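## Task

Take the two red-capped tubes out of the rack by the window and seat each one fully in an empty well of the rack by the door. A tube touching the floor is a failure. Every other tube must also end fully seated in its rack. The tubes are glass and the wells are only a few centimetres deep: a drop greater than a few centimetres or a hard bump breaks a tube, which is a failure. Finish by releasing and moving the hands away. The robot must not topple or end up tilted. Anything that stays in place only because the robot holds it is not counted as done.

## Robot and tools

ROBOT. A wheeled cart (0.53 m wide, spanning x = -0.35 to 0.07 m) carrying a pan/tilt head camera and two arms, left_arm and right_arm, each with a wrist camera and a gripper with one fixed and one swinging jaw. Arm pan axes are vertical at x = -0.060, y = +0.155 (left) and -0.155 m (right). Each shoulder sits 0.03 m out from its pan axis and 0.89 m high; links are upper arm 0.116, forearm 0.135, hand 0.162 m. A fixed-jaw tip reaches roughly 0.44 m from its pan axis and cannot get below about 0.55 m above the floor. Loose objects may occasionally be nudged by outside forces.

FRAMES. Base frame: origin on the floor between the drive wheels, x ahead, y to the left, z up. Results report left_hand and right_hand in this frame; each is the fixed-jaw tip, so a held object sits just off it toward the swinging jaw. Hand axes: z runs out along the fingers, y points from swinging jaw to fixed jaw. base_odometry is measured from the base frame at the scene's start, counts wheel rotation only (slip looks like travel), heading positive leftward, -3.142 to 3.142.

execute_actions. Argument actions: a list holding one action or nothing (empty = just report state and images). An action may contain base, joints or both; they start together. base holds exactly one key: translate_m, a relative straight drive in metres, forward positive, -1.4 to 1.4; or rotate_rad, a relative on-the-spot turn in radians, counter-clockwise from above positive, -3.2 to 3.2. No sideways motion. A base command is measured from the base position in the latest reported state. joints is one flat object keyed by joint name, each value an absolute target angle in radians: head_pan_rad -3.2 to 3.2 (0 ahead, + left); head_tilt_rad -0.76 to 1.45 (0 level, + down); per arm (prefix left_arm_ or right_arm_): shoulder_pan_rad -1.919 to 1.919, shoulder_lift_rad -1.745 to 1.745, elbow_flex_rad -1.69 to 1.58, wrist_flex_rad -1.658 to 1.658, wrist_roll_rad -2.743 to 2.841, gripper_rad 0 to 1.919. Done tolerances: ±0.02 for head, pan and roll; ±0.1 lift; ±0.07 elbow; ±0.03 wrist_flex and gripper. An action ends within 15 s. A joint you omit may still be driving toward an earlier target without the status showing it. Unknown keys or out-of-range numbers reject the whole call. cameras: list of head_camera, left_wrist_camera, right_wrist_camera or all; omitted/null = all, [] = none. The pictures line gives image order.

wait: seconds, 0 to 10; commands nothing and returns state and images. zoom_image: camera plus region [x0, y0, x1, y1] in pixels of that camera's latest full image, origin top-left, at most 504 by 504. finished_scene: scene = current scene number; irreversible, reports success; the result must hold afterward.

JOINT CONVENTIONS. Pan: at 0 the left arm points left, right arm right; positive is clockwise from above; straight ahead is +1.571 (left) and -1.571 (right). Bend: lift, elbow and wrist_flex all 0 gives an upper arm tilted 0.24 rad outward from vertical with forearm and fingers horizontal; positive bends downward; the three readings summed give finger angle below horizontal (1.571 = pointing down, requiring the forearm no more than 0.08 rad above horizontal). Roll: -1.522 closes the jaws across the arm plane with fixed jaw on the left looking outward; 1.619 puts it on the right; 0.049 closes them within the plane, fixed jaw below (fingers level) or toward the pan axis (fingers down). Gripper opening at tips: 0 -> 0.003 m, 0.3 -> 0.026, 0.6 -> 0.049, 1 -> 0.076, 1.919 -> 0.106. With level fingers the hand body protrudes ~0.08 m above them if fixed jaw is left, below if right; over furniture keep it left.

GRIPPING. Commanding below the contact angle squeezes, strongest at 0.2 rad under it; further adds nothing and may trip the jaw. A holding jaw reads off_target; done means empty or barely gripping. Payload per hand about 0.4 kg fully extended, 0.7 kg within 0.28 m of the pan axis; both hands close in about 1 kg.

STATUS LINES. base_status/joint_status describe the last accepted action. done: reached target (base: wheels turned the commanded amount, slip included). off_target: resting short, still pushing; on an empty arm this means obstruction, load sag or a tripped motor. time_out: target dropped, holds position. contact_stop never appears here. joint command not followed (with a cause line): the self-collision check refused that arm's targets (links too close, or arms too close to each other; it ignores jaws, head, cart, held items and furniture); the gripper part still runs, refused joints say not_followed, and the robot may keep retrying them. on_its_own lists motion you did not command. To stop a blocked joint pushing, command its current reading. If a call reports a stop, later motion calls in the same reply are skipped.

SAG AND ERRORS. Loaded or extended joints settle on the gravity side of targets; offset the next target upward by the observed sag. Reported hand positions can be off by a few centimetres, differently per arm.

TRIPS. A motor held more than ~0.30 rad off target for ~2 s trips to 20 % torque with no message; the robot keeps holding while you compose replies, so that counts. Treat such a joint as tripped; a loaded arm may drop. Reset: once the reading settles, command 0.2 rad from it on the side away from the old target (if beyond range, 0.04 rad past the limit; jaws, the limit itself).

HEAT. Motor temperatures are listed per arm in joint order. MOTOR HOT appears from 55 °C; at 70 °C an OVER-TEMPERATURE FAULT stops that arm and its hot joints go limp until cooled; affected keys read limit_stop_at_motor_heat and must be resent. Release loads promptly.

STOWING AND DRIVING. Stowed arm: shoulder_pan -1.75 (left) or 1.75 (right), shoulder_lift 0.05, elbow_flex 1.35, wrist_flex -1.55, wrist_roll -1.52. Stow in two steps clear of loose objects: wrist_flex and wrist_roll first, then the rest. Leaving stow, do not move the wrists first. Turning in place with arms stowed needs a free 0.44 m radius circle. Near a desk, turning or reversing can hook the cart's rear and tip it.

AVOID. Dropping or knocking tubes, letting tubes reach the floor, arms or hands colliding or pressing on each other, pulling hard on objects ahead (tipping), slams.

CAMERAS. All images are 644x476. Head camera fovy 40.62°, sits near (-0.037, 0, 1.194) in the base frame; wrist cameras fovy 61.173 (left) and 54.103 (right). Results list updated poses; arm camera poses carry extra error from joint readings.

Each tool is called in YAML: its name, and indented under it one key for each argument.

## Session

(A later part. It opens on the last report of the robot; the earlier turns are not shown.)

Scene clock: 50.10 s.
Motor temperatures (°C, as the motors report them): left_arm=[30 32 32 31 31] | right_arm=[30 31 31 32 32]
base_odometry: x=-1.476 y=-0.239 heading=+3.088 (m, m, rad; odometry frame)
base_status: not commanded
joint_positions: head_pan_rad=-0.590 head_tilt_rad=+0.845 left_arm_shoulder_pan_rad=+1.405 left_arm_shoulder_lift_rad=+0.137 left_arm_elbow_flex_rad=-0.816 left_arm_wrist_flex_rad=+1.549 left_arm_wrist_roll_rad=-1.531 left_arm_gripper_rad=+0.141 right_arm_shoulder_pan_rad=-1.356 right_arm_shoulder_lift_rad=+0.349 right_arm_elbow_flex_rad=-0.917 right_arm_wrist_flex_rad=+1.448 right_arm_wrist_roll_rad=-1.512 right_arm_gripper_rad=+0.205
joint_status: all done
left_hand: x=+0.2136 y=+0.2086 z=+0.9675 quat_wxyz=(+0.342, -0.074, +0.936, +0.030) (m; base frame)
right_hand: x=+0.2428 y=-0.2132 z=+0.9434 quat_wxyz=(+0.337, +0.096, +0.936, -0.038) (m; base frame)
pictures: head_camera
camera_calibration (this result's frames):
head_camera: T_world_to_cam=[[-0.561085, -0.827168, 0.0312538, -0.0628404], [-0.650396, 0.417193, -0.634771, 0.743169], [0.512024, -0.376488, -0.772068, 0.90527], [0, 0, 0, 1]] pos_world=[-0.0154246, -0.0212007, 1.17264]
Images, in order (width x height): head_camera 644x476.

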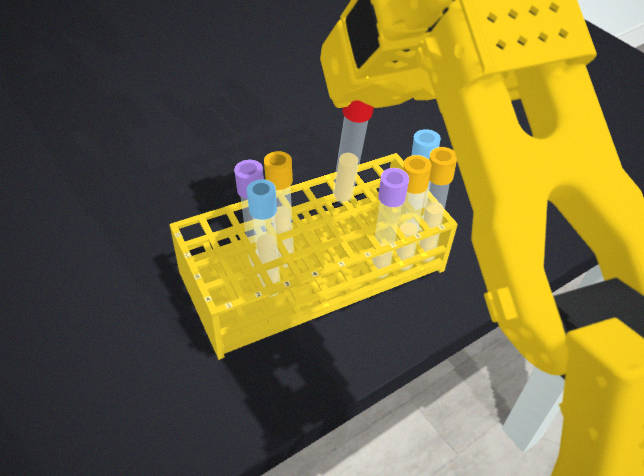

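execute_actions:
  actions:
    - {"joints":{"right_arm_shoulder_pan_rad":-1.42,"right_arm_shoulder_lift_rad":0.2,"right_arm_wrist_flex_rad":1.56}}
  cameras: []

execute_actions:
  actions:
    - {"base":{"translate_m":-0.47},"joints":{"head_pan_rad":0,"head_tilt_rad":0.55}}
  cameras: []

execute_actions:
  actions:
    - {"base":{"rotate_rad":-2.69}}
  cameras: ["head_camera"]

execute_actions:
  actions:
    - {"base":{"translate_m":1.4}}
  cameras: []

execute_actions:
  actions:
    - {"base":{"translate_m":0.6}}
  cameras: []

execute_actions:
  actions:
    - {"base":{"rotate_rad":-0.4}}
  cameras: ["head_camera"]

Scene clock: 52.23 s.
Motor temperatures (°C, as the motors report them): left_arm=[30 32 32 31 31] | right_arm=[30 31 31 32 32]
base_odometry: x=-1.476 y=-0.239 heading=+3.088 (m, m, rad; odometry frame)
base_status: not commanded
joint_positions: head_pan_rad=-0.590 head_tilt_rad=+0.845 left_arm_shoulder_pan_rad=+1.405 left_arm_shoulder_lift_rad=+0.137 left_arm_elbow_flex_rad=-0.816 left_arm_wrist_flex_rad=+1.549 left_arm_wrist_roll_rad=-1.531 left_arm_gripper_rad=+0.141 right_arm_shoulder_pan_rad=-1.410 right_arm_shoulder_lift_rad=+0.257 right_arm_elbow_flex_rad=-0.922 right_arm_wrist_flex_rad=+1.558 right_arm_wrist_roll_rad=-1.512 right_arm_gripper_rad=+0.205
joint_status: all done
left_hand: x=+0.2136 y=+0.2086 z=+0.9675 quat_wxyz=(+0.342, -0.074, +0.936, +0.030) (m; base frame)
right_hand: x=+0.2269 y=-0.1938 z=+0.9579 quat_wxyz=(+0.331, +0.071, +0.940, -0.028) (m; base frame)
pictures: none
No camera images: the call's "cameras" was empty. Leave "cameras" out to get every camera's image.

Scene clock: 55.37 s.
Motor temperatures (°C, as the motors report them): left_arm=[30 32 32 31 31] | right_arm=[30 31 31 32 32]
base_odometry: x=-1.007 y=-0.264 heading=+3.093 (m, m, rad; odometry frame)
base_status: done
joint_positions: head_pan_rad=-0.010 head_tilt_rad=+0.564 left_arm_shoulder_pan_rad=+1.405 left_arm_shoulder_lift_rad=+0.137 left_arm_elbow_flex_rad=-0.816 left_arm_wrist_flex_rad=+1.549 left_arm_wrist_roll_rad=-1.531 left_arm_gripper_rad=+0.141 right_arm_shoulder_pan_rad=-1.410 right_arm_shoulder_lift_rad=+0.255 right_arm_elbow_flex_rad=-0.922 right_arm_wrist_flex_rad=+1.558 right_arm_wrist_roll_rad=-1.512 right_arm_gripper_rad=+0.205
joint_status: all done
left_hand: x=+0.2136 y=+0.2086 z=+0.9675 quat_wxyz=(+0.342, -0.074, +0.936, +0.030) (m; base frame)
right_hand: x=+0.2268 y=-0.1938 z=+0.9583 quat_wxyz=(+0.332, +0.071, +0.940, -0.028) (m; base frame)
pictures: none
No camera images: the call's "cameras" was empty. Leave "cameras" out to get every camera's image.

Scene clock: 59.40 s.
Motor temperatures (°C, as the motors report them): left_arm=[30 32 32 31 31] | right_arm=[30 31 31 32 32]
base_odometry: x=-1.006 y=-0.264 heading=+0.404 (m, m, rad; odometry frame)
base_status: done
joint_positions: head_pan_rad=-0.010 head_tilt_rad=+0.564 left_arm_shoulder_pan_rad=+1.405 left_arm_shoulder_lift_rad=+0.137 left_arm_elbow_flex_rad=-0.816 left_arm_wrist_flex_rad=+1.549 left_arm_wrist_roll_rad=-1.531 left_arm_gripper_rad=+0.141 right_arm_shoulder_pan_rad=-1.411 right_arm_shoulder_lift_rad=+0.255 right_arm_elbow_flex_rad=-0.922 right_arm_wrist_flex_rad=+1.558 right_arm_wrist_roll_rad=-1.512 right_arm_gripper_rad=+0.205
joint_status: not commanded
left_hand: x=+0.2136 y=+0.2086 z=+0.9675 quat_wxyz=(+0.342, -0.074, +0.936, +0.030) (m; base frame)
right_hand: x=+0.2269 y=-0.1934 z=+0.9583 quat_wxyz=(+0.332, +0.071, +0.940, -0.028) (m; base frame)
pictures: head_camera
camera_calibration (this result's frames):
head_camera: T_world_to_cam=[[-0.0241644, -0.999304, 0.0284232, -0.0343472], [-0.566078, -0.00975691, -0.824294, 0.965272], [0.823998, -0.0360083, -0.565448, 0.682114], [0, 0, 0, 1]] pos_world=[-0.016471, -0.000343382, 1.18234]
Images, in order (width x height): head_camera 644x476.

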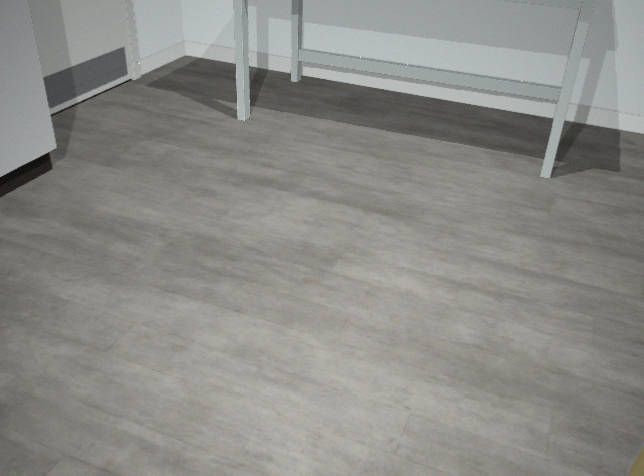

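Scene clock: 67.17 s.
Motor temperatures (°C, as the motors report them): left_arm=[30 32 32 31 31] | right_arm=[30 31 32 32 32]
base_odometry: x=+0.282 y=+0.286 heading=+0.407 (m, m, rad; odometry frame)
base_status: done
joint_positions: head_pan_rad=-0.010 head_tilt_rad=+0.564 left_arm_shoulder_pan_rad=+1.405 left_arm_shoulder_lift_rad=+0.137 left_arm_elbow_flex_rad=-0.816 left_arm_wrist_flex_rad=+1.549 left_arm_wrist_roll_rad=-1.531 left_arm_gripper_rad=+0.141 right_arm_shoulder_pan_rad=-1.411 right_arm_shoulder_lift_rad=+0.255 right_arm_elbow_flex_rad=-0.922 right_arm_wrist_flex_rad=+1.558 right_arm_wrist_roll_rad=-1.512 right_arm_gripper_rad=+0.205
joint_status: not commanded
left_hand: x=+0.2136 y=+0.2086 z=+0.9675 quat_wxyz=(+0.342, -0.074, +0.936, +0.030) (m; base frame)
right_hand: x=+0.2269 y=-0.1934 z=+0.9583 quat_wxyz=(+0.332, +0.071, +0.940, -0.028) (m; base frame)
pictures: none
No camera images: the call's "cameras" was empty. Leave "cameras" out to get every camera's image.

Scene clock: 70.93 s.
Motor temperatures (°C, as the motors report them): left_arm=[30 32 32 31 31] | right_arm=[30 31 32 32 32]
base_odometry: x=+0.832 y=+0.525 heading=+0.411 (m, m, rad; odometry frame)
base_status: done
joint_positions: head_pan_rad=-0.010 head_tilt_rad=+0.563 left_arm_shoulder_pan_rad=+1.405 left_arm_shoulder_lift_rad=+0.137 left_arm_elbow_flex_rad=-0.816 left_arm_wrist_flex_rad=+1.549 left_arm_wrist_roll_rad=-1.531 left_arm_gripper_rad=+0.141 right_arm_shoulder_pan_rad=-1.411 right_arm_shoulder_lift_rad=+0.255 right_arm_elbow_flex_rad=-0.922 right_arm_wrist_flex_rad=+1.558 right_arm_wrist_roll_rad=-1.512 right_arm_gripper_rad=+0.205
joint_status: not commanded
left_hand: x=+0.2136 y=+0.2086 z=+0.9675 quat_wxyz=(+0.342, -0.074, +0.936, +0.030) (m; base frame)
right_hand: x=+0.2269 y=-0.1934 z=+0.9583 quat_wxyz=(+0.332, +0.071, +0.940, -0.028) (m; base frame)
pictures: none
No camera images: the call's "cameras" was empty. Leave "cameras" out to get every camera's image.

Scene clock: 72.13 s.
Motor temperatures (°C, as the motors report them): left_arm=[30 32 32 31 31] | right_arm=[30 31 32 32 32]
base_odometry: x=+0.832 y=+0.525 heading=+0.012 (m, m, rad; odometry frame)
base_status: done
joint_positions: head_pan_rad=-0.010 head_tilt_rad=+0.563 left_arm_shoulder_pan_rad=+1.405 left_arm_shoulder_lift_rad=+0.137 left_arm_elbow_flex_rad=-0.816 left_arm_wrist_flex_rad=+1.549 left_arm_wrist_roll_rad=-1.531 left_arm_gripper_rad=+0.141 right_arm_shoulder_pan_rad=-1.411 right_arm_shoulder_lift_rad=+0.255 right_arm_elbow_flex_rad=-0.922 right_arm_wrist_flex_rad=+1.558 right_arm_wrist_roll_rad=-1.512 right_arm_gripper_rad=+0.205
joint_status: not commanded
left_hand: x=+0.2136 y=+0.2086 z=+0.9675 quat_wxyz=(+0.342, -0.074, +0.936, +0.030) (m; base frame)
right_hand: x=+0.2269 y=-0.1934 z=+0.9583 quat_wxyz=(+0.332, +0.071, +0.940, -0.028) (m; base frame)
pictures: head_camera
camera_calibration (this result's frames):
head_camera: T_world_to_cam=[[-0.0241539, -0.999304, 0.0284218, -0.034345], [-0.565995, -0.0097653, -0.824351, 0.965342], [0.824055, -0.0359979, -0.565365, 0.682021], [0, 0, 0, 1]] pos_world=[-0.0164742, -0.000342943, 1.18235]
Images, in order (width x height): head_camera 644x476.

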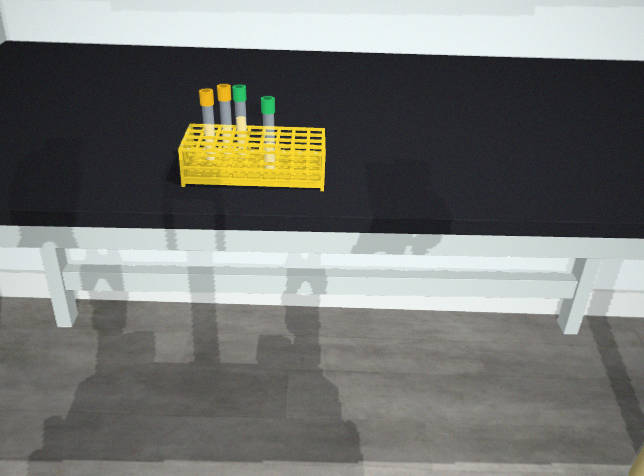

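execute_actions:
  actions:
    - {"base":{"rotate_rad":0.08},"joints":{"left_arm_shoulder_pan_rad":1.8,"right_arm_shoulder_pan_rad":-1.85,"left_arm_shoulder_lift_rad":0.27,"left_arm_wrist_flex_rad":1.40}}
  cameras: []

execute_actions:
  actions:
    - {"base":{"translate_m":0.47},"joints":{"head_tilt_rad":0.9}}

Scene clock: 73.93 s.
Motor temperatures (°C, as the motors report them): left_arm=[30 32 32 31 31] | right_arm=[30 31 32 32 32]
base_odometry: x=+0.832 y=+0.525 heading=+0.094 (m, m, rad; odometry frame)
base_status: done
joint_positions: head_pan_rad=-0.010 head_tilt_rad=+0.563 left_arm_shoulder_pan_rad=+1.793 left_arm_shoulder_lift_rad=+0.286 left_arm_elbow_flex_rad=-0.816 left_arm_wrist_flex_rad=+1.412 left_arm_wrist_roll_rad=-1.531 left_arm_gripper_rad=+0.141 right_arm_shoulder_pan_rad=-1.839 right_arm_shoulder_lift_rad=+0.254 right_arm_elbow_flex_rad=-0.922 right_arm_wrist_flex_rad=+1.558 right_arm_wrist_roll_rad=-1.512 right_arm_gripper_rad=+0.205
joint_status: all done
left_hand: x=+0.2389 y=+0.0954 z=+0.9426 quat_wxyz=(+0.335, +0.108, +0.935, -0.036) (m; base frame)
right_hand: x=+0.2168 y=-0.0709 z=+0.9587 quat_wxyz=(+0.331, -0.131, +0.933, +0.043) (m; base frame)
pictures: none
No camera images: the call's "cameras" was empty. Leave "cameras" out to get every camera's image.

Scene clock: 77.13 s.
Motor temperatures (°C, as the motors report them): left_arm=[30 32 32 31 31] | right_arm=[30 31 32 32 32]
base_odometry: x=+1.300 y=+0.568 heading=+0.092 (m, m, rad; odometry frame)
base_status: done
joint_positions: head_pan_rad=-0.010 head_tilt_rad=+0.895 left_arm_shoulder_pan_rad=+1.793 left_arm_shoulder_lift_rad=+0.288 left_arm_elbow_flex_rad=-0.816 left_arm_wrist_flex_rad=+1.412 left_arm_wrist_roll_rad=-1.531 left_arm_gripper_rad=+0.141 right_arm_shoulder_pan_rad=-1.839 right_arm_shoulder_lift_rad=+0.254 right_arm_elbow_flex_rad=-0.922 right_arm_wrist_flex_rad=+1.558 right_arm_wrist_roll_rad=-1.512 right_arm_gripper_rad=+0.205
joint_status: all done
left_hand: x=+0.2390 y=+0.0954 z=+0.9422 quat_wxyz=(+0.335, +0.109, +0.935, -0.036) (m; base frame)
right_hand: x=+0.2168 y=-0.0709 z=+0.9587 quat_wxyz=(+0.331, -0.131, +0.933, +0.043) (m; base frame)
pictures: head_camera, left_wrist_camera, right_wrist_camera
camera_calibration (this result's frames):
head_camera: T_world_to_cam=[[-0.0140857, -0.999404, 0.0315031, -0.0374185], [-0.803423, -0.00744338, -0.595362, 0.690616], [0.595242, -0.0336964, -0.80284, 0.9446], [0, 0, 0, 1]] pos_world=[-0.00793581, -0.000425969, 1.17071]
left_wrist_camera: T_world_to_cam=[[-0.188451, -0.982022, -0.0109537, 0.147501], [-0.977969, 0.188669, -0.0893316, 0.323231], [0.0897922, -0.00612217, -0.995942, 0.988742], [0, 0, 0, 1]] pos_world=[0.255125, 0.0899189, 1.01522]
right_wrist_camera: T_world_to_cam=[[0.315456, -0.948902, 0.00850379, -0.147597], [-0.940724, -0.313889, -0.128499, 0.322486], [0.124602, 0.0325362, -0.991673, 0.995465], [0, 0, 0, 1]] pos_world=[0.225893, -0.0712191, 1.02987]
Images, in order (width x height): head_camera 644x476, left_wrist_camera 644x476, right_wrist_camera 644x476.

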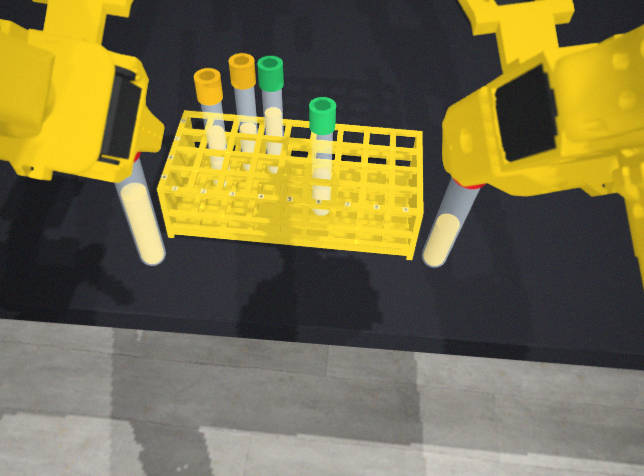

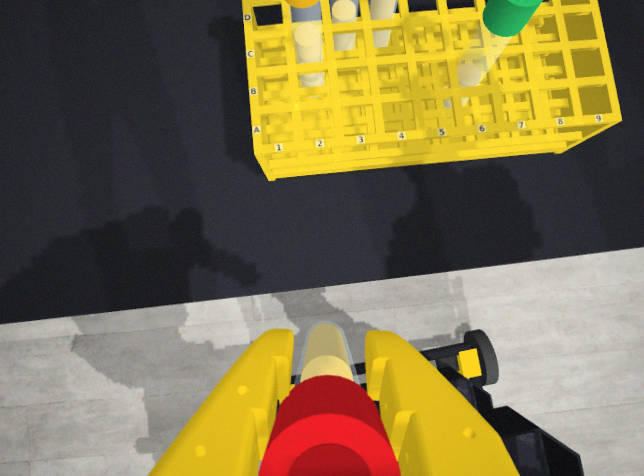

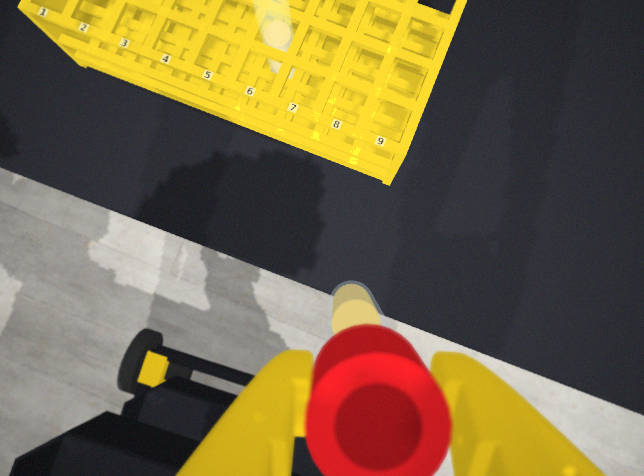

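execute_actions:
  actions:
    - {"base":{"translate_m":0.09},"joints":{"left_arm_elbow_flex_rad":-0.69,"left_arm_wrist_flex_rad":1.27,"right_arm_elbow_flex_rad":-0.82,"right_arm_wrist_flex_rad":1.52}}

Scene clock: 79.00 s.
Motor temperatures (°C, as the motors report them): left_arm=[30 32 32 31 31] | right_arm=[30 31 32 32 32]
base_odometry: x=+1.390 y=+0.576 heading=+0.092 (m, m, rad; odometry frame)
base_status: done
joint_positions: head_pan_rad=-0.010 head_tilt_rad=+0.895 left_arm_shoulder_pan_rad=+1.795 left_arm_shoulder_lift_rad=+0.288 left_arm_elbow_flex_rad=-0.684 left_arm_wrist_flex_rad=+1.283 left_arm_wrist_roll_rad=-1.531 left_arm_gripper_rad=+0.141 right_arm_shoulder_pan_rad=-1.839 right_arm_shoulder_lift_rad=+0.252 right_arm_elbow_flex_rad=-0.815 right_arm_wrist_flex_rad=+1.532 right_arm_wrist_roll_rad=-1.512 right_arm_gripper_rad=+0.205
joint_status: all done
left_hand: x=+0.2468 y=+0.0931 z=+0.9263 quat_wxyz=(+0.333, +0.109, +0.936, -0.036) (m; base frame)
right_hand: x=+0.2152 y=-0.0714 z=+0.9398 quat_wxyz=(+0.294, -0.132, +0.946, +0.038) (m; base frame)
pictures: head_camera, left_wrist_camera, right_wrist_camera
camera_calibration (this result's frames):
head_camera: T_world_to_cam=[[-0.0140847, -0.999404, 0.0315033, -0.0374186], [-0.803442, -0.00744324, -0.595336, 0.690585], [0.595216, -0.0336962, -0.802859, 0.944621], [0, 0, 0, 1]] pos_world=[-0.00793518, -0.000425973, 1.17071]
left_wrist_camera: T_world_to_cam=[[-0.18999, -0.981724, -0.0110537, 0.147025], [-0.977941, 0.190229, -0.086277, 0.326943], [0.0868029, -0.00558187, -0.99621, 0.973096], [0, 0, 0, 1]] pos_world=[0.263197, 0.0875761, 0.999241]
right_wrist_camera: T_world_to_cam=[[0.315948, -0.948767, 0.0042805, -0.143472], [-0.947561, -0.315768, -0.0491832, 0.245128], [0.048015, 0.0114833, -0.998781, 0.998615], [0, 0, 0, 1]] pos_world=[0.229655, -0.0701852, 1.01007]
Images, in order (width x height): head_camera 644x476, left_wrist_camera 644x476, right_wrist_camera 644x476.

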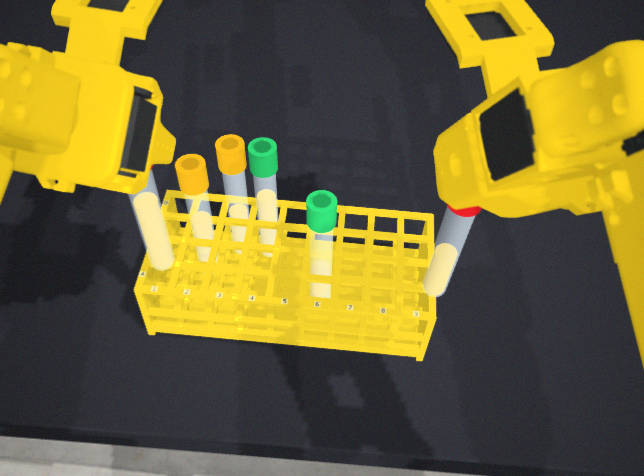

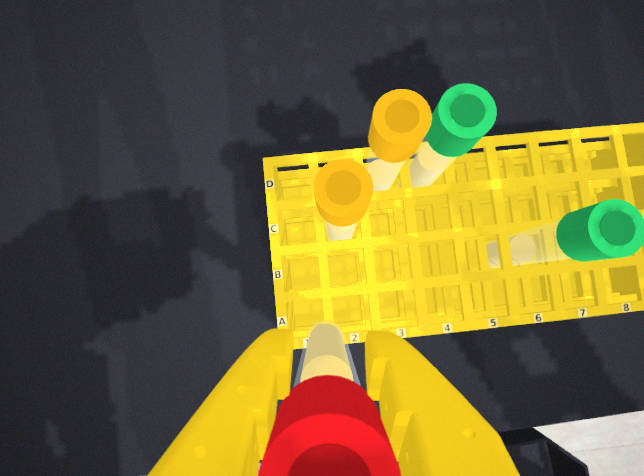

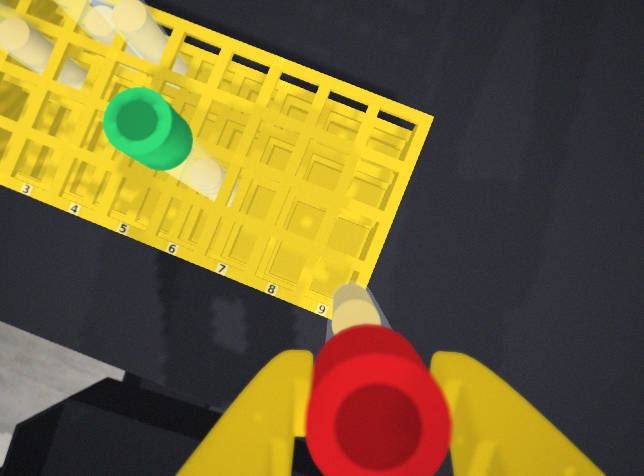

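execute_actions:
  actions:
    - {"base":{"translate_m":0.004},"joints":{"left_arm_shoulder_pan_rad":1.84,"right_arm_shoulder_pan_rad":-1.88,"left_arm_elbow_flex_rad":-0.60,"left_arm_wrist_flex_rad":1.18,"right_arm_elbow_flex_rad":-0.76,"right_arm_wrist_flex_rad":1.46}}

Scene clock: 81.10 s.
Motor temperatures (°C, as the motors report them): left_arm=[30 32 32 31 31] | right_arm=[30 31 32 32 32]
base_odometry: x=+1.394 y=+0.576 heading=+0.092 (m, m, rad; odometry frame)
base_status: done
joint_positions: head_pan_rad=-0.010 head_tilt_rad=+0.895 left_arm_shoulder_pan_rad=+1.833 left_arm_shoulder_lift_rad=+0.289 left_arm_elbow_flex_rad=-0.593 left_arm_wrist_flex_rad=+1.193 left_arm_wrist_roll_rad=-1.531 left_arm_gripper_rad=+0.141 right_arm_shoulder_pan_rad=-1.870 right_arm_shoulder_lift_rad=+0.252 right_arm_elbow_flex_rad=-0.755 right_arm_wrist_flex_rad=+1.472 right_arm_wrist_roll_rad=-1.512 right_arm_gripper_rad=+0.205
joint_status: all done
left_hand: x=+0.2487 y=+0.0802 z=+0.9145 quat_wxyz=(+0.332, +0.127, +0.934, -0.042) (m; base frame)
right_hand: x=+0.2166 y=-0.0617 z=+0.9330 quat_wxyz=(+0.293, -0.147, +0.944, +0.043) (m; base frame)
pictures: head_camera, left_wrist_camera, right_wrist_camera
camera_calibration (this result's frames):
head_camera: T_world_to_cam=[[-0.0140847, -0.999404, 0.0315033, -0.0374186], [-0.803442, -0.00744322, -0.595336, 0.690585], [0.595216, -0.0336962, -0.802859, 0.944621], [0, 0, 0, 1]] pos_world=[-0.00793518, -0.000425974, 1.17071]
left_wrist_camera: T_world_to_cam=[[-0.227506, -0.973713, -0.0111036, 0.143302], [-0.970056, 0.227618, -0.0847494, 0.323899], [0.085049, -0.00850983, -0.99634, 0.961952], [0, 0, 0, 1]] pos_world=[0.264989, 0.0739962, 0.987473]
right_wrist_camera: T_world_to_cam=[[0.344903, -0.938629, 0.0042805, -0.140366], [-0.937429, -0.344686, -0.0491832, 0.245273], [0.0476402, 0.0129507, -0.998781, 0.991819], [0, 0, 0, 1]] pos_world=[0.231089, -0.0600543, 1.00327]
Images, in order (width x height): head_camera 644x476, left_wrist_camera 644x476, right_wrist_camera 644x476.

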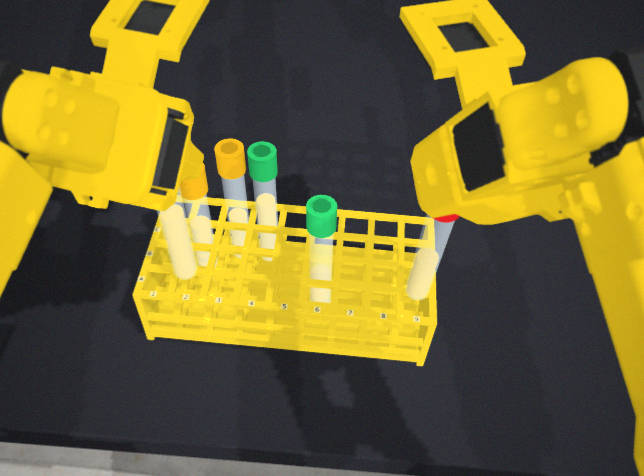

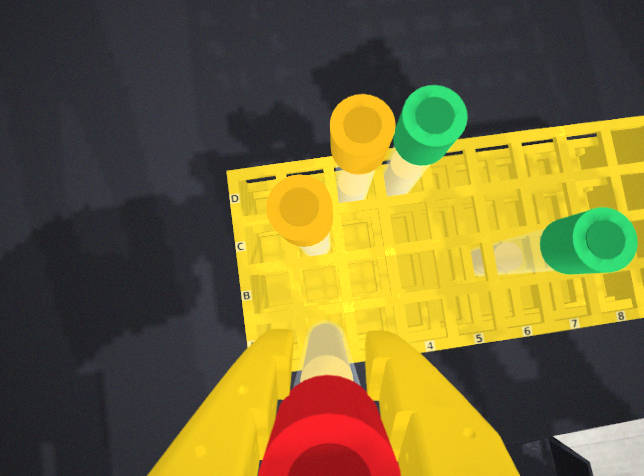

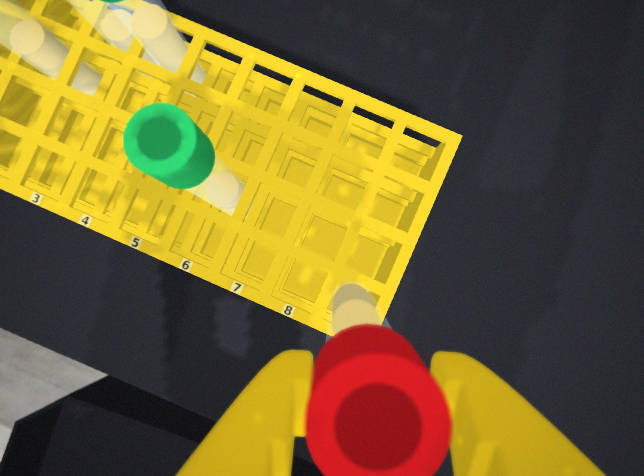

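execute_actions:
  actions:
    - {"base":{"translate_m":-0.004},"joints":{"left_arm_elbow_flex_rad":-0.45,"left_arm_wrist_flex_rad":1.03,"right_arm_shoulder_lift_rad":0.16,"right_arm_elbow_flex_rad":-0.62,"right_arm_wrist_flex_rad":1.36}}

Scene clock: 82.60 s.
Motor temperatures (°C, as the motors report them): left_arm=[30 32 32 31 31] | right_arm=[30 31 32 32 32]
base_odometry: x=+1.390 y=+0.576 heading=+0.091 (m, m, rad; odometry frame)
base_status: done
joint_positions: head_pan_rad=-0.010 head_tilt_rad=+0.895 left_arm_shoulder_pan_rad=+1.833 left_arm_shoulder_lift_rad=+0.291 left_arm_elbow_flex_rad=-0.441 left_arm_wrist_flex_rad=+1.044 left_arm_wrist_roll_rad=-1.531 left_arm_gripper_rad=+0.141 right_arm_shoulder_pan_rad=-1.870 right_arm_shoulder_lift_rad=+0.218 right_arm_elbow_flex_rad=-0.615 right_arm_wrist_flex_rad=+1.374 right_arm_wrist_roll_rad=-1.512 right_arm_gripper_rad=+0.205
joint_status: all done
left_hand: x=+0.2536 y=+0.0789 z=+0.8940 quat_wxyz=(+0.330, +0.127, +0.935, -0.042) (m; base frame)
right_hand: x=+0.2187 y=-0.0610 z=+0.9215 quat_wxyz=(+0.289, -0.147, +0.945, +0.042) (m; base frame)
pictures: head_camera, left_wrist_camera, right_wrist_camera
camera_calibration (this result's frames):
head_camera: T_world_to_cam=[[-0.0140842, -0.999404, 0.0315033, -0.0374186], [-0.803451, -0.00744315, -0.595325, 0.690572], [0.595205, -0.033696, -0.802867, 0.94463], [0, 0, 0, 1]] pos_world=[-0.0079349, -0.000425976, 1.17071]
left_wrist_camera: T_world_to_cam=[[-0.227555, -0.9737, -0.0112533, 0.143057], [-0.970422, 0.227716, -0.0801654, 0.323137], [0.0806196, -0.00732162, -0.996718, 0.942455], [0, 0, 0, 1]] pos_world=[0.270153, 0.0726111, 0.966876]
right_wrist_camera: T_world_to_cam=[[0.344933, -0.938619, 0.00387255, -0.140065], [-0.937761, -0.344789, -0.0415321, 0.239925], [0.040318, 0.0106942, -0.99913, 0.98201], [0, 0, 0, 1]] pos_world=[0.233712, -0.0592458, 0.991663]
Images, in order (width x height): head_camera 644x476, left_wrist_camera 644x476, right_wrist_camera 644x476.

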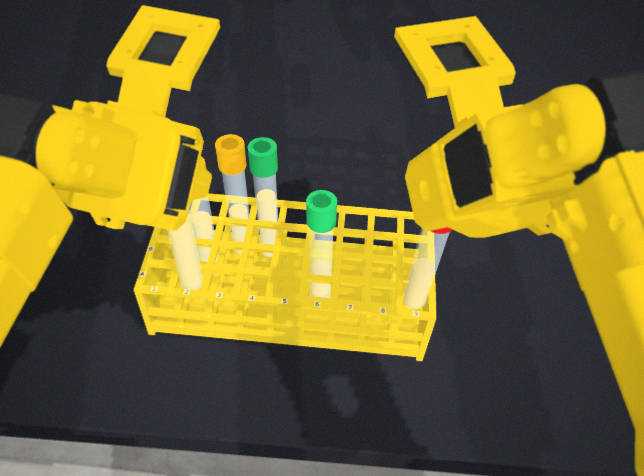

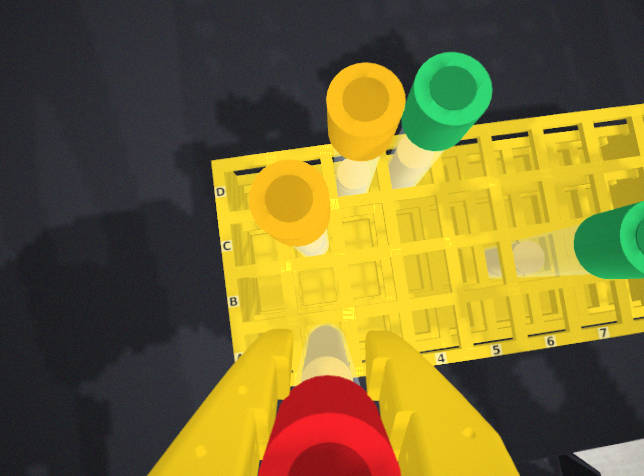

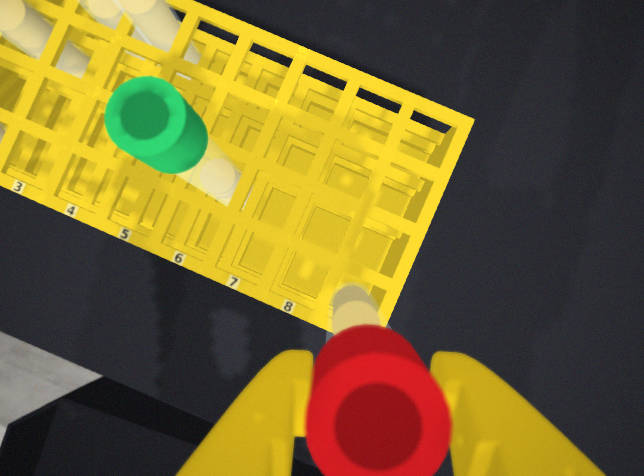

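execute_actions:
  actions:
    - {"joints":{"left_arm_elbow_flex_rad":-0.22,"left_arm_wrist_flex_rad":0.80,"right_arm_shoulder_lift_rad":0.135,"right_arm_elbow_flex_rad":-0.44,"right_arm_wrist_flex_rad":1.2}}

Scene clock: 84.10 s.
Motor temperatures (°C, as the motors report them): left_arm=[30 32 32 31 31] | right_arm=[30 31 32 32 32]
base_odometry: x=+1.390 y=+0.576 heading=+0.091 (m, m, rad; odometry frame)
base_status: not commanded
joint_positions: head_pan_rad=-0.010 head_tilt_rad=+0.895 left_arm_shoulder_pan_rad=+1.833 left_arm_shoulder_lift_rad=+0.291 left_arm_elbow_flex_rad=-0.214 left_arm_wrist_flex_rad=+0.812 left_arm_wrist_roll_rad=-1.531 left_arm_gripper_rad=+0.007 right_arm_shoulder_pan_rad=-1.870 right_arm_shoulder_lift_rad=+0.188 right_arm_elbow_flex_rad=-0.431 right_arm_wrist_flex_rad=+1.215 right_arm_wrist_roll_rad=-1.512 right_arm_gripper_rad=+0.205
joint_status: all done
on_its_own: left_arm_gripper_rad moved -0.134 to your old target +0.000
left_hand: x=+0.2564 y=+0.0781 z=+0.8640 quat_wxyz=(+0.332, +0.127, +0.934, -0.042) (m; base frame)
right_hand: x=+0.2234 y=-0.0596 z=+0.9042 quat_wxyz=(+0.292, -0.147, +0.944, +0.043) (m; base frame)
pictures: head_camera, left_wrist_camera, right_wrist_camera
camera_calibration (this result's frames):
head_camera: T_world_to_cam=[[-0.0140841, -0.999404, 0.0315033, -0.0374186], [-0.803451, -0.00744329, -0.595325, 0.690572], [0.595205, -0.0336959, -0.802867, 0.94463], [0, 0, 0, 1]] pos_world=[-0.0079349, -0.000425969, 1.17071]
left_wrist_camera: T_world_to_cam=[[-0.227506, -0.973713, -0.0111036, 0.142484], [-0.970056, 0.227618, -0.0847494, 0.327475], [0.085049, -0.00850983, -0.99634, 0.910923], [0, 0, 0, 1]] pos_world=[0.272611, 0.0719514, 0.936924]
right_wrist_camera: T_world_to_cam=[[0.344909, -0.938627, 0.00419893, -0.140547], [-0.9375, -0.344708, -0.0476532, 0.249547], [0.0461759, 0.0124995, -0.998855, 0.963091], [0, 0, 0, 1]] pos_world=[0.237954, -0.0579386, 0.97447]
Images, in order (width x height): head_camera 644x476, left_wrist_camera 644x476, right_wrist_camera 644x476.

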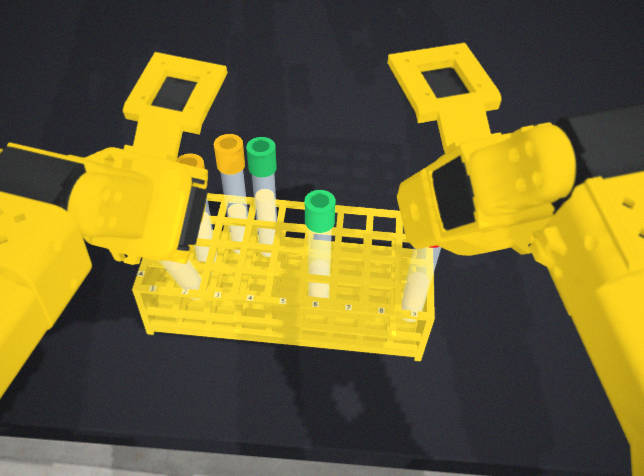

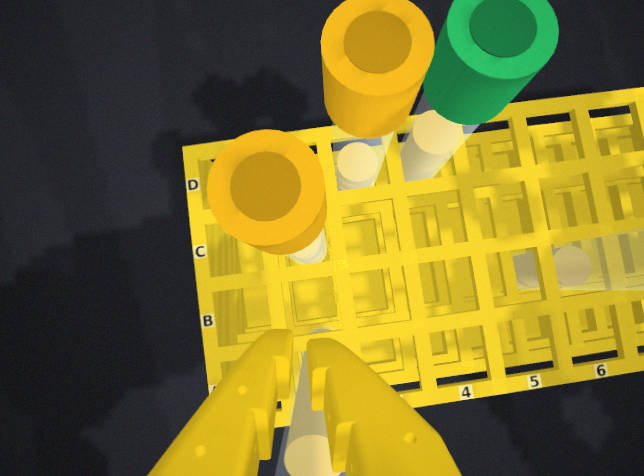

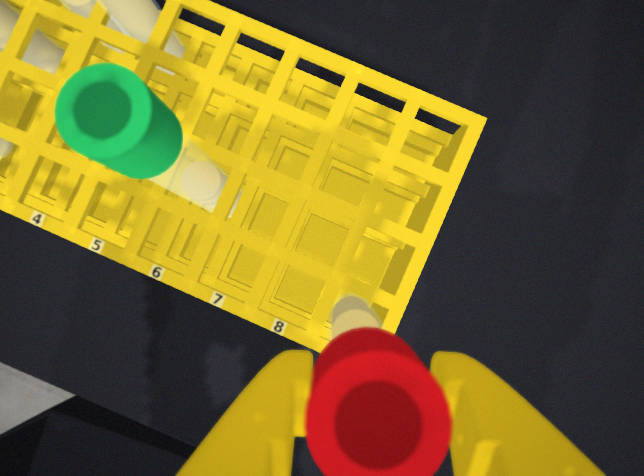

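execute_actions:
  actions:
    - {"joints":{"right_arm_shoulder_lift_rad":0.115,"right_arm_elbow_flex_rad":-0.31,"right_arm_wrist_flex_rad":1.11,"left_arm_elbow_flex_rad":-0.8,"left_arm_wrist_flex_rad":1.2}}

Scene clock: 85.93 s.
Motor temperatures (°C, as the motors report them): left_arm=[30 32 32 31 31] | right_arm=[30 31 32 32 32]
base_odometry: x=+1.390 y=+0.576 heading=+0.091 (m, m, rad; odometry frame)
base_status: not commanded
joint_positions: head_pan_rad=-0.010 head_tilt_rad=+0.895 left_arm_shoulder_pan_rad=+1.833 left_arm_shoulder_lift_rad=+0.291 left_arm_elbow_flex_rad=-0.762 left_arm_wrist_flex_rad=+1.199 left_arm_wrist_roll_rad=-1.531 left_arm_gripper_rad=+0.007 right_arm_shoulder_pan_rad=-1.870 right_arm_shoulder_lift_rad=+0.174 right_arm_elbow_flex_rad=-0.305 right_arm_wrist_flex_rad=+1.121 right_arm_wrist_roll_rad=-1.512 right_arm_gripper_rad=+0.205
joint_status: all done
left_hand: x=+0.2579 y=+0.0777 z=+0.9528 quat_wxyz=(+0.406, +0.123, +0.904, -0.052) (m; base frame)
right_hand: x=+0.2229 y=-0.0597 z=+0.8885 quat_wxyz=(+0.284, -0.147, +0.947, +0.041) (m; base frame)
pictures: head_camera, left_wrist_camera, right_wrist_camera
camera_calibration (this result's frames):
head_camera: T_world_to_cam=[[-0.0140845, -0.999404, 0.0315033, -0.0374186], [-0.803451, -0.00744295, -0.595325, 0.690572], [0.595205, -0.0336962, -0.802867, 0.94463], [0, 0, 0, 1]] pos_world=[-0.0079349, -0.000425986, 1.17071]
left_wrist_camera: T_world_to_cam=[[-0.226193, -0.974066, -0.00573986, 0.137995], [-0.944478, 0.220756, -0.243368, 0.481697], [0.238324, -0.0496269, -0.969917, 0.937757], [0, 0, 0, 1]] pos_world=[0.262676, 0.0746167, 1.02757]
right_wrist_camera: T_world_to_cam=[[0.344974, -0.938607, 0.00321937, -0.139596], [-0.938176, -0.344917, -0.0292855, 0.232086], [0.028598, 0.0070824, -0.999566, 0.951654], [0, 0, 0, 1]] pos_world=[0.238679, -0.0577151, 0.958487]
Images, in order (width x height): head_camera 644x476, left_wrist_camera 644x476, right_wrist_camera 644x476.

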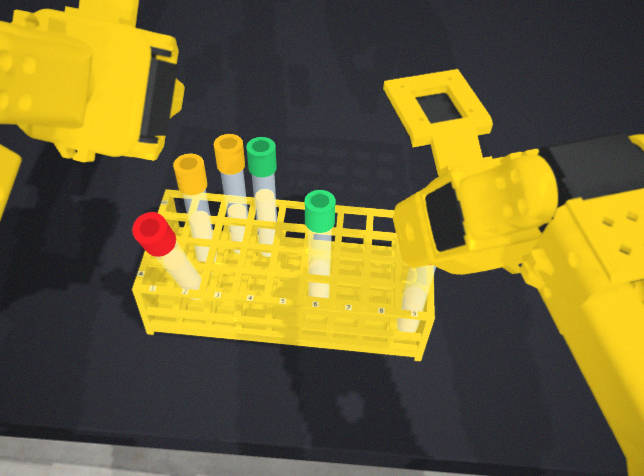

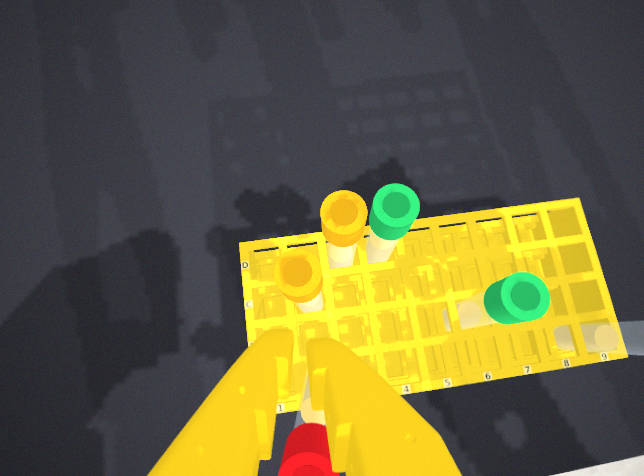

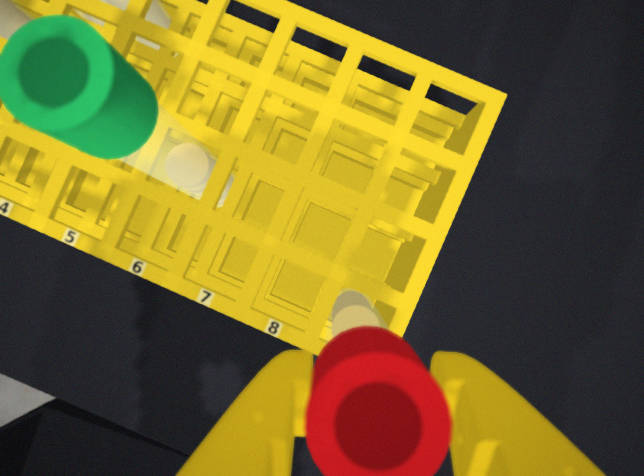

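execute_actions:
  actions:
    - {"joints":{"right_arm_elbow_flex_rad":-0.24,"right_arm_wrist_flex_rad":1.03,"left_arm_shoulder_lift_rad":-0.08,"left_arm_elbow_flex_rad":-0.4,"left_arm_wrist_flex_rad":1.3,"left_arm_gripper_rad":0.35}}
  cameras: ["right_wrist_camera"]

execute_actions:
  actions:
    - {"joints":{"right_arm_gripper_rad":0.35,"left_arm_elbow_flex_rad":-0.15,"left_arm_wrist_flex_rad":1.07}}
  cameras: []

execute_actions:
  actions:
    - {"joints":{"right_arm_elbow_flex_rad":-0.7,"right_arm_shoulder_lift_rad":-0.1,"right_arm_wrist_flex_rad":1.5}}

Scene clock: 88.37 s.
Motor temperatures (°C, as the motors report them): left_arm=[30 32 32 31 31] | right_arm=[30 31 32 32 32]
base_odometry: x=+1.390 y=+0.576 heading=+0.091 (m, m, rad; odometry frame)
base_status: not commanded
joint_positions: head_pan_rad=-0.010 head_tilt_rad=+0.895 left_arm_shoulder_pan_rad=+1.833 left_arm_shoulder_lift_rad=-0.044 left_arm_elbow_flex_rad=-0.397 left_arm_wrist_flex_rad=+1.297 left_arm_wrist_roll_rad=-1.531 left_arm_gripper_rad=+0.343 right_arm_shoulder_pan_rad=-1.870 right_arm_shoulder_lift_rad=+0.172 right_arm_elbow_flex_rad=-0.233 right_arm_wrist_flex_rad=+1.044 right_arm_wrist_roll_rad=-1.512 right_arm_gripper_rad=+0.205
joint_status: all done
left_hand: x=+0.2108 y=+0.0904 z=+0.9485 quat_wxyz=(+0.347, +0.126, +0.928, -0.044) (m; base frame)
right_hand: x=+0.2247 y=-0.0592 z=+0.8797 quat_wxyz=(+0.287, -0.147, +0.946, +0.042) (m; base frame)
pictures: right_wrist_camera
camera_calibration (this result's frames):
right_wrist_camera: T_world_to_cam=[[0.344954, -0.938613, 0.00354603, -0.139954], [-0.937987, -0.344858, -0.0354095, 0.239111], [0.0344586, 0.00888852, -0.999367, 0.941391], [0, 0, 0, 1]] pos_world=[0.240122, -0.0572705, 0.949758]
Images, in order (width x height): right_wrist_camera 644x476.

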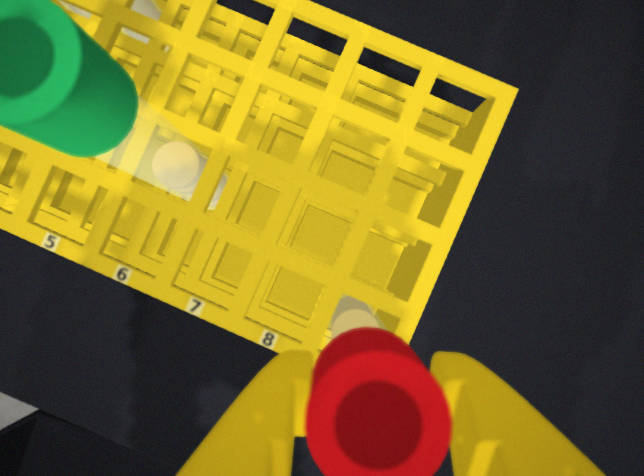

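Scene clock: 89.30 s.
Motor temperatures (°C, as the motors report them): left_arm=[30 32 32 31 31] | right_arm=[30 31 32 32 32]
base_odometry: x=+1.390 y=+0.576 heading=+0.091 (m, m, rad; odometry frame)
base_status: not commanded
joint_positions: head_pan_rad=-0.010 head_tilt_rad=+0.895 left_arm_shoulder_pan_rad=+1.833 left_arm_shoulder_lift_rad=-0.045 left_arm_elbow_flex_rad=-0.144 left_arm_wrist_flex_rad=+1.082 left_arm_wrist_roll_rad=-1.531 left_arm_gripper_rad=+0.343 right_arm_shoulder_pan_rad=-1.870 right_arm_shoulder_lift_rad=+0.172 right_arm_elbow_flex_rad=-0.233 right_arm_wrist_flex_rad=+1.041 right_arm_wrist_roll_rad=-1.512 right_arm_gripper_rad=+0.339
joint_status: all done
left_hand: x=+0.2176 y=+0.0885 z=+0.9130 quat_wxyz=(+0.330, +0.127, +0.935, -0.042) (m; base frame)
right_hand: x=+0.2251 y=-0.0590 z=+0.8800 quat_wxyz=(+0.288, -0.147, +0.945, +0.042) (m; base frame)
pictures: none
No camera images: the call's "cameras" was empty. Leave "cameras" out to get every camera's image.

Scene clock: 90.43 s.
Motor temperatures (°C, as the motors report them): left_arm=[30 32 32 31 31] | right_arm=[30 31 32 32 32]
base_odometry: x=+1.390 y=+0.576 heading=+0.091 (m, m, rad; odometry frame)
base_status: not commanded
joint_positions: head_pan_rad=-0.010 head_tilt_rad=+0.895 left_arm_shoulder_pan_rad=+1.833 left_arm_shoulder_lift_rad=-0.045 left_arm_elbow_flex_rad=-0.144 left_arm_wrist_flex_rad=+1.082 left_arm_wrist_roll_rad=-1.531 left_arm_gripper_rad=+0.343 right_arm_shoulder_pan_rad=-1.870 right_arm_shoulder_lift_rad=-0.058 right_arm_elbow_flex_rad=-0.663 right_arm_wrist_flex_rad=+1.497 right_arm_wrist_roll_rad=-1.512 right_arm_gripper_rad=+0.339
joint_status: all done
left_hand: x=+0.2176 y=+0.0885 z=+0.9130 quat_wxyz=(+0.330, +0.127, +0.935, -0.042) (m; base frame)
right_hand: x=+0.1901 y=-0.0698 z=+0.9882 quat_wxyz=(+0.383, -0.142, +0.911, +0.056) (m; base frame)
pictures: head_camera, left_wrist_camera, right_wrist_camera
camera_calibration (this result's frames):
head_camera: T_world_to_cam=[[-0.0140839, -0.999404, 0.0315033, -0.0374186], [-0.803451, -0.00744345, -0.595325, 0.690572], [0.595205, -0.0336958, -0.802867, 0.94463], [0, 0, 0, 1]] pos_world=[-0.0079349, -0.000425962, 1.17071]
left_wrist_camera: T_world_to_cam=[[-0.227555, -0.9737, -0.0112533, 0.144482], [-0.970422, 0.227716, -0.0801654, 0.287517], [0.0806196, -0.00732162, -0.996718, 0.964334], [0, 0, 0, 1]] pos_world=[0.234146, 0.08227, 0.985844]
right_wrist_camera: T_world_to_cam=[[0.343171, -0.939162, 0.0144142, -0.14885], [-0.910652, -0.336434, -0.239842, 0.404229], [0.2301, 0.0691804, -0.970705, 0.989804], [0, 0, 0, 1]] pos_world=[0.19144, -0.0722732, 1.0599]
Images, in order (width x height): head_camera 644x476, left_wrist_camera 644x476, right_wrist_camera 644x476.

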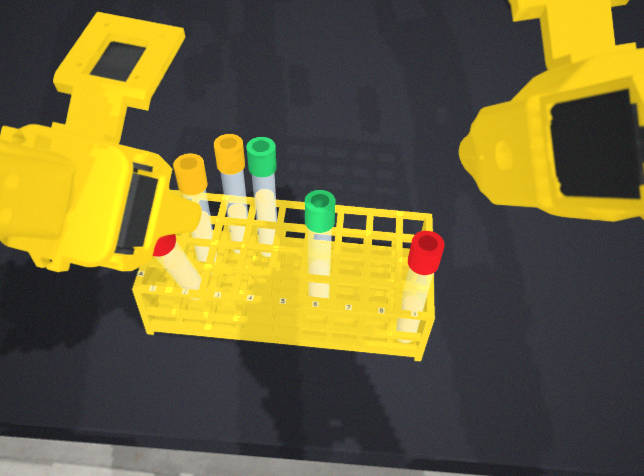

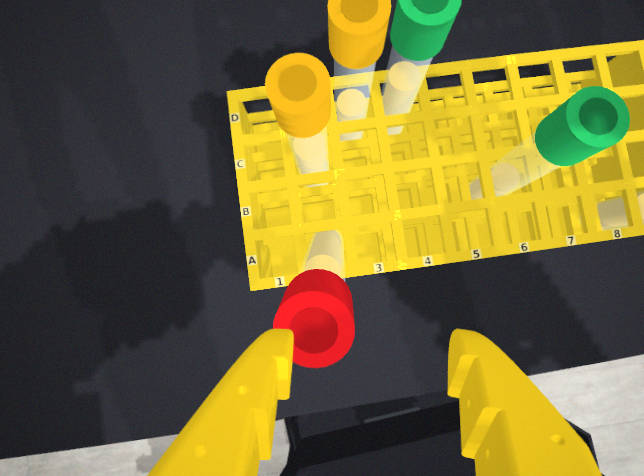

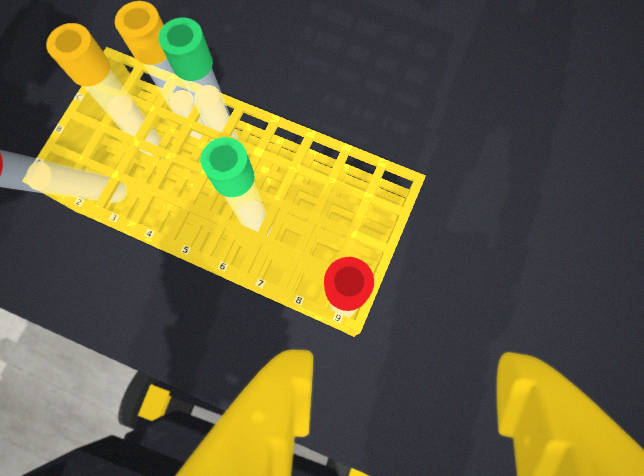

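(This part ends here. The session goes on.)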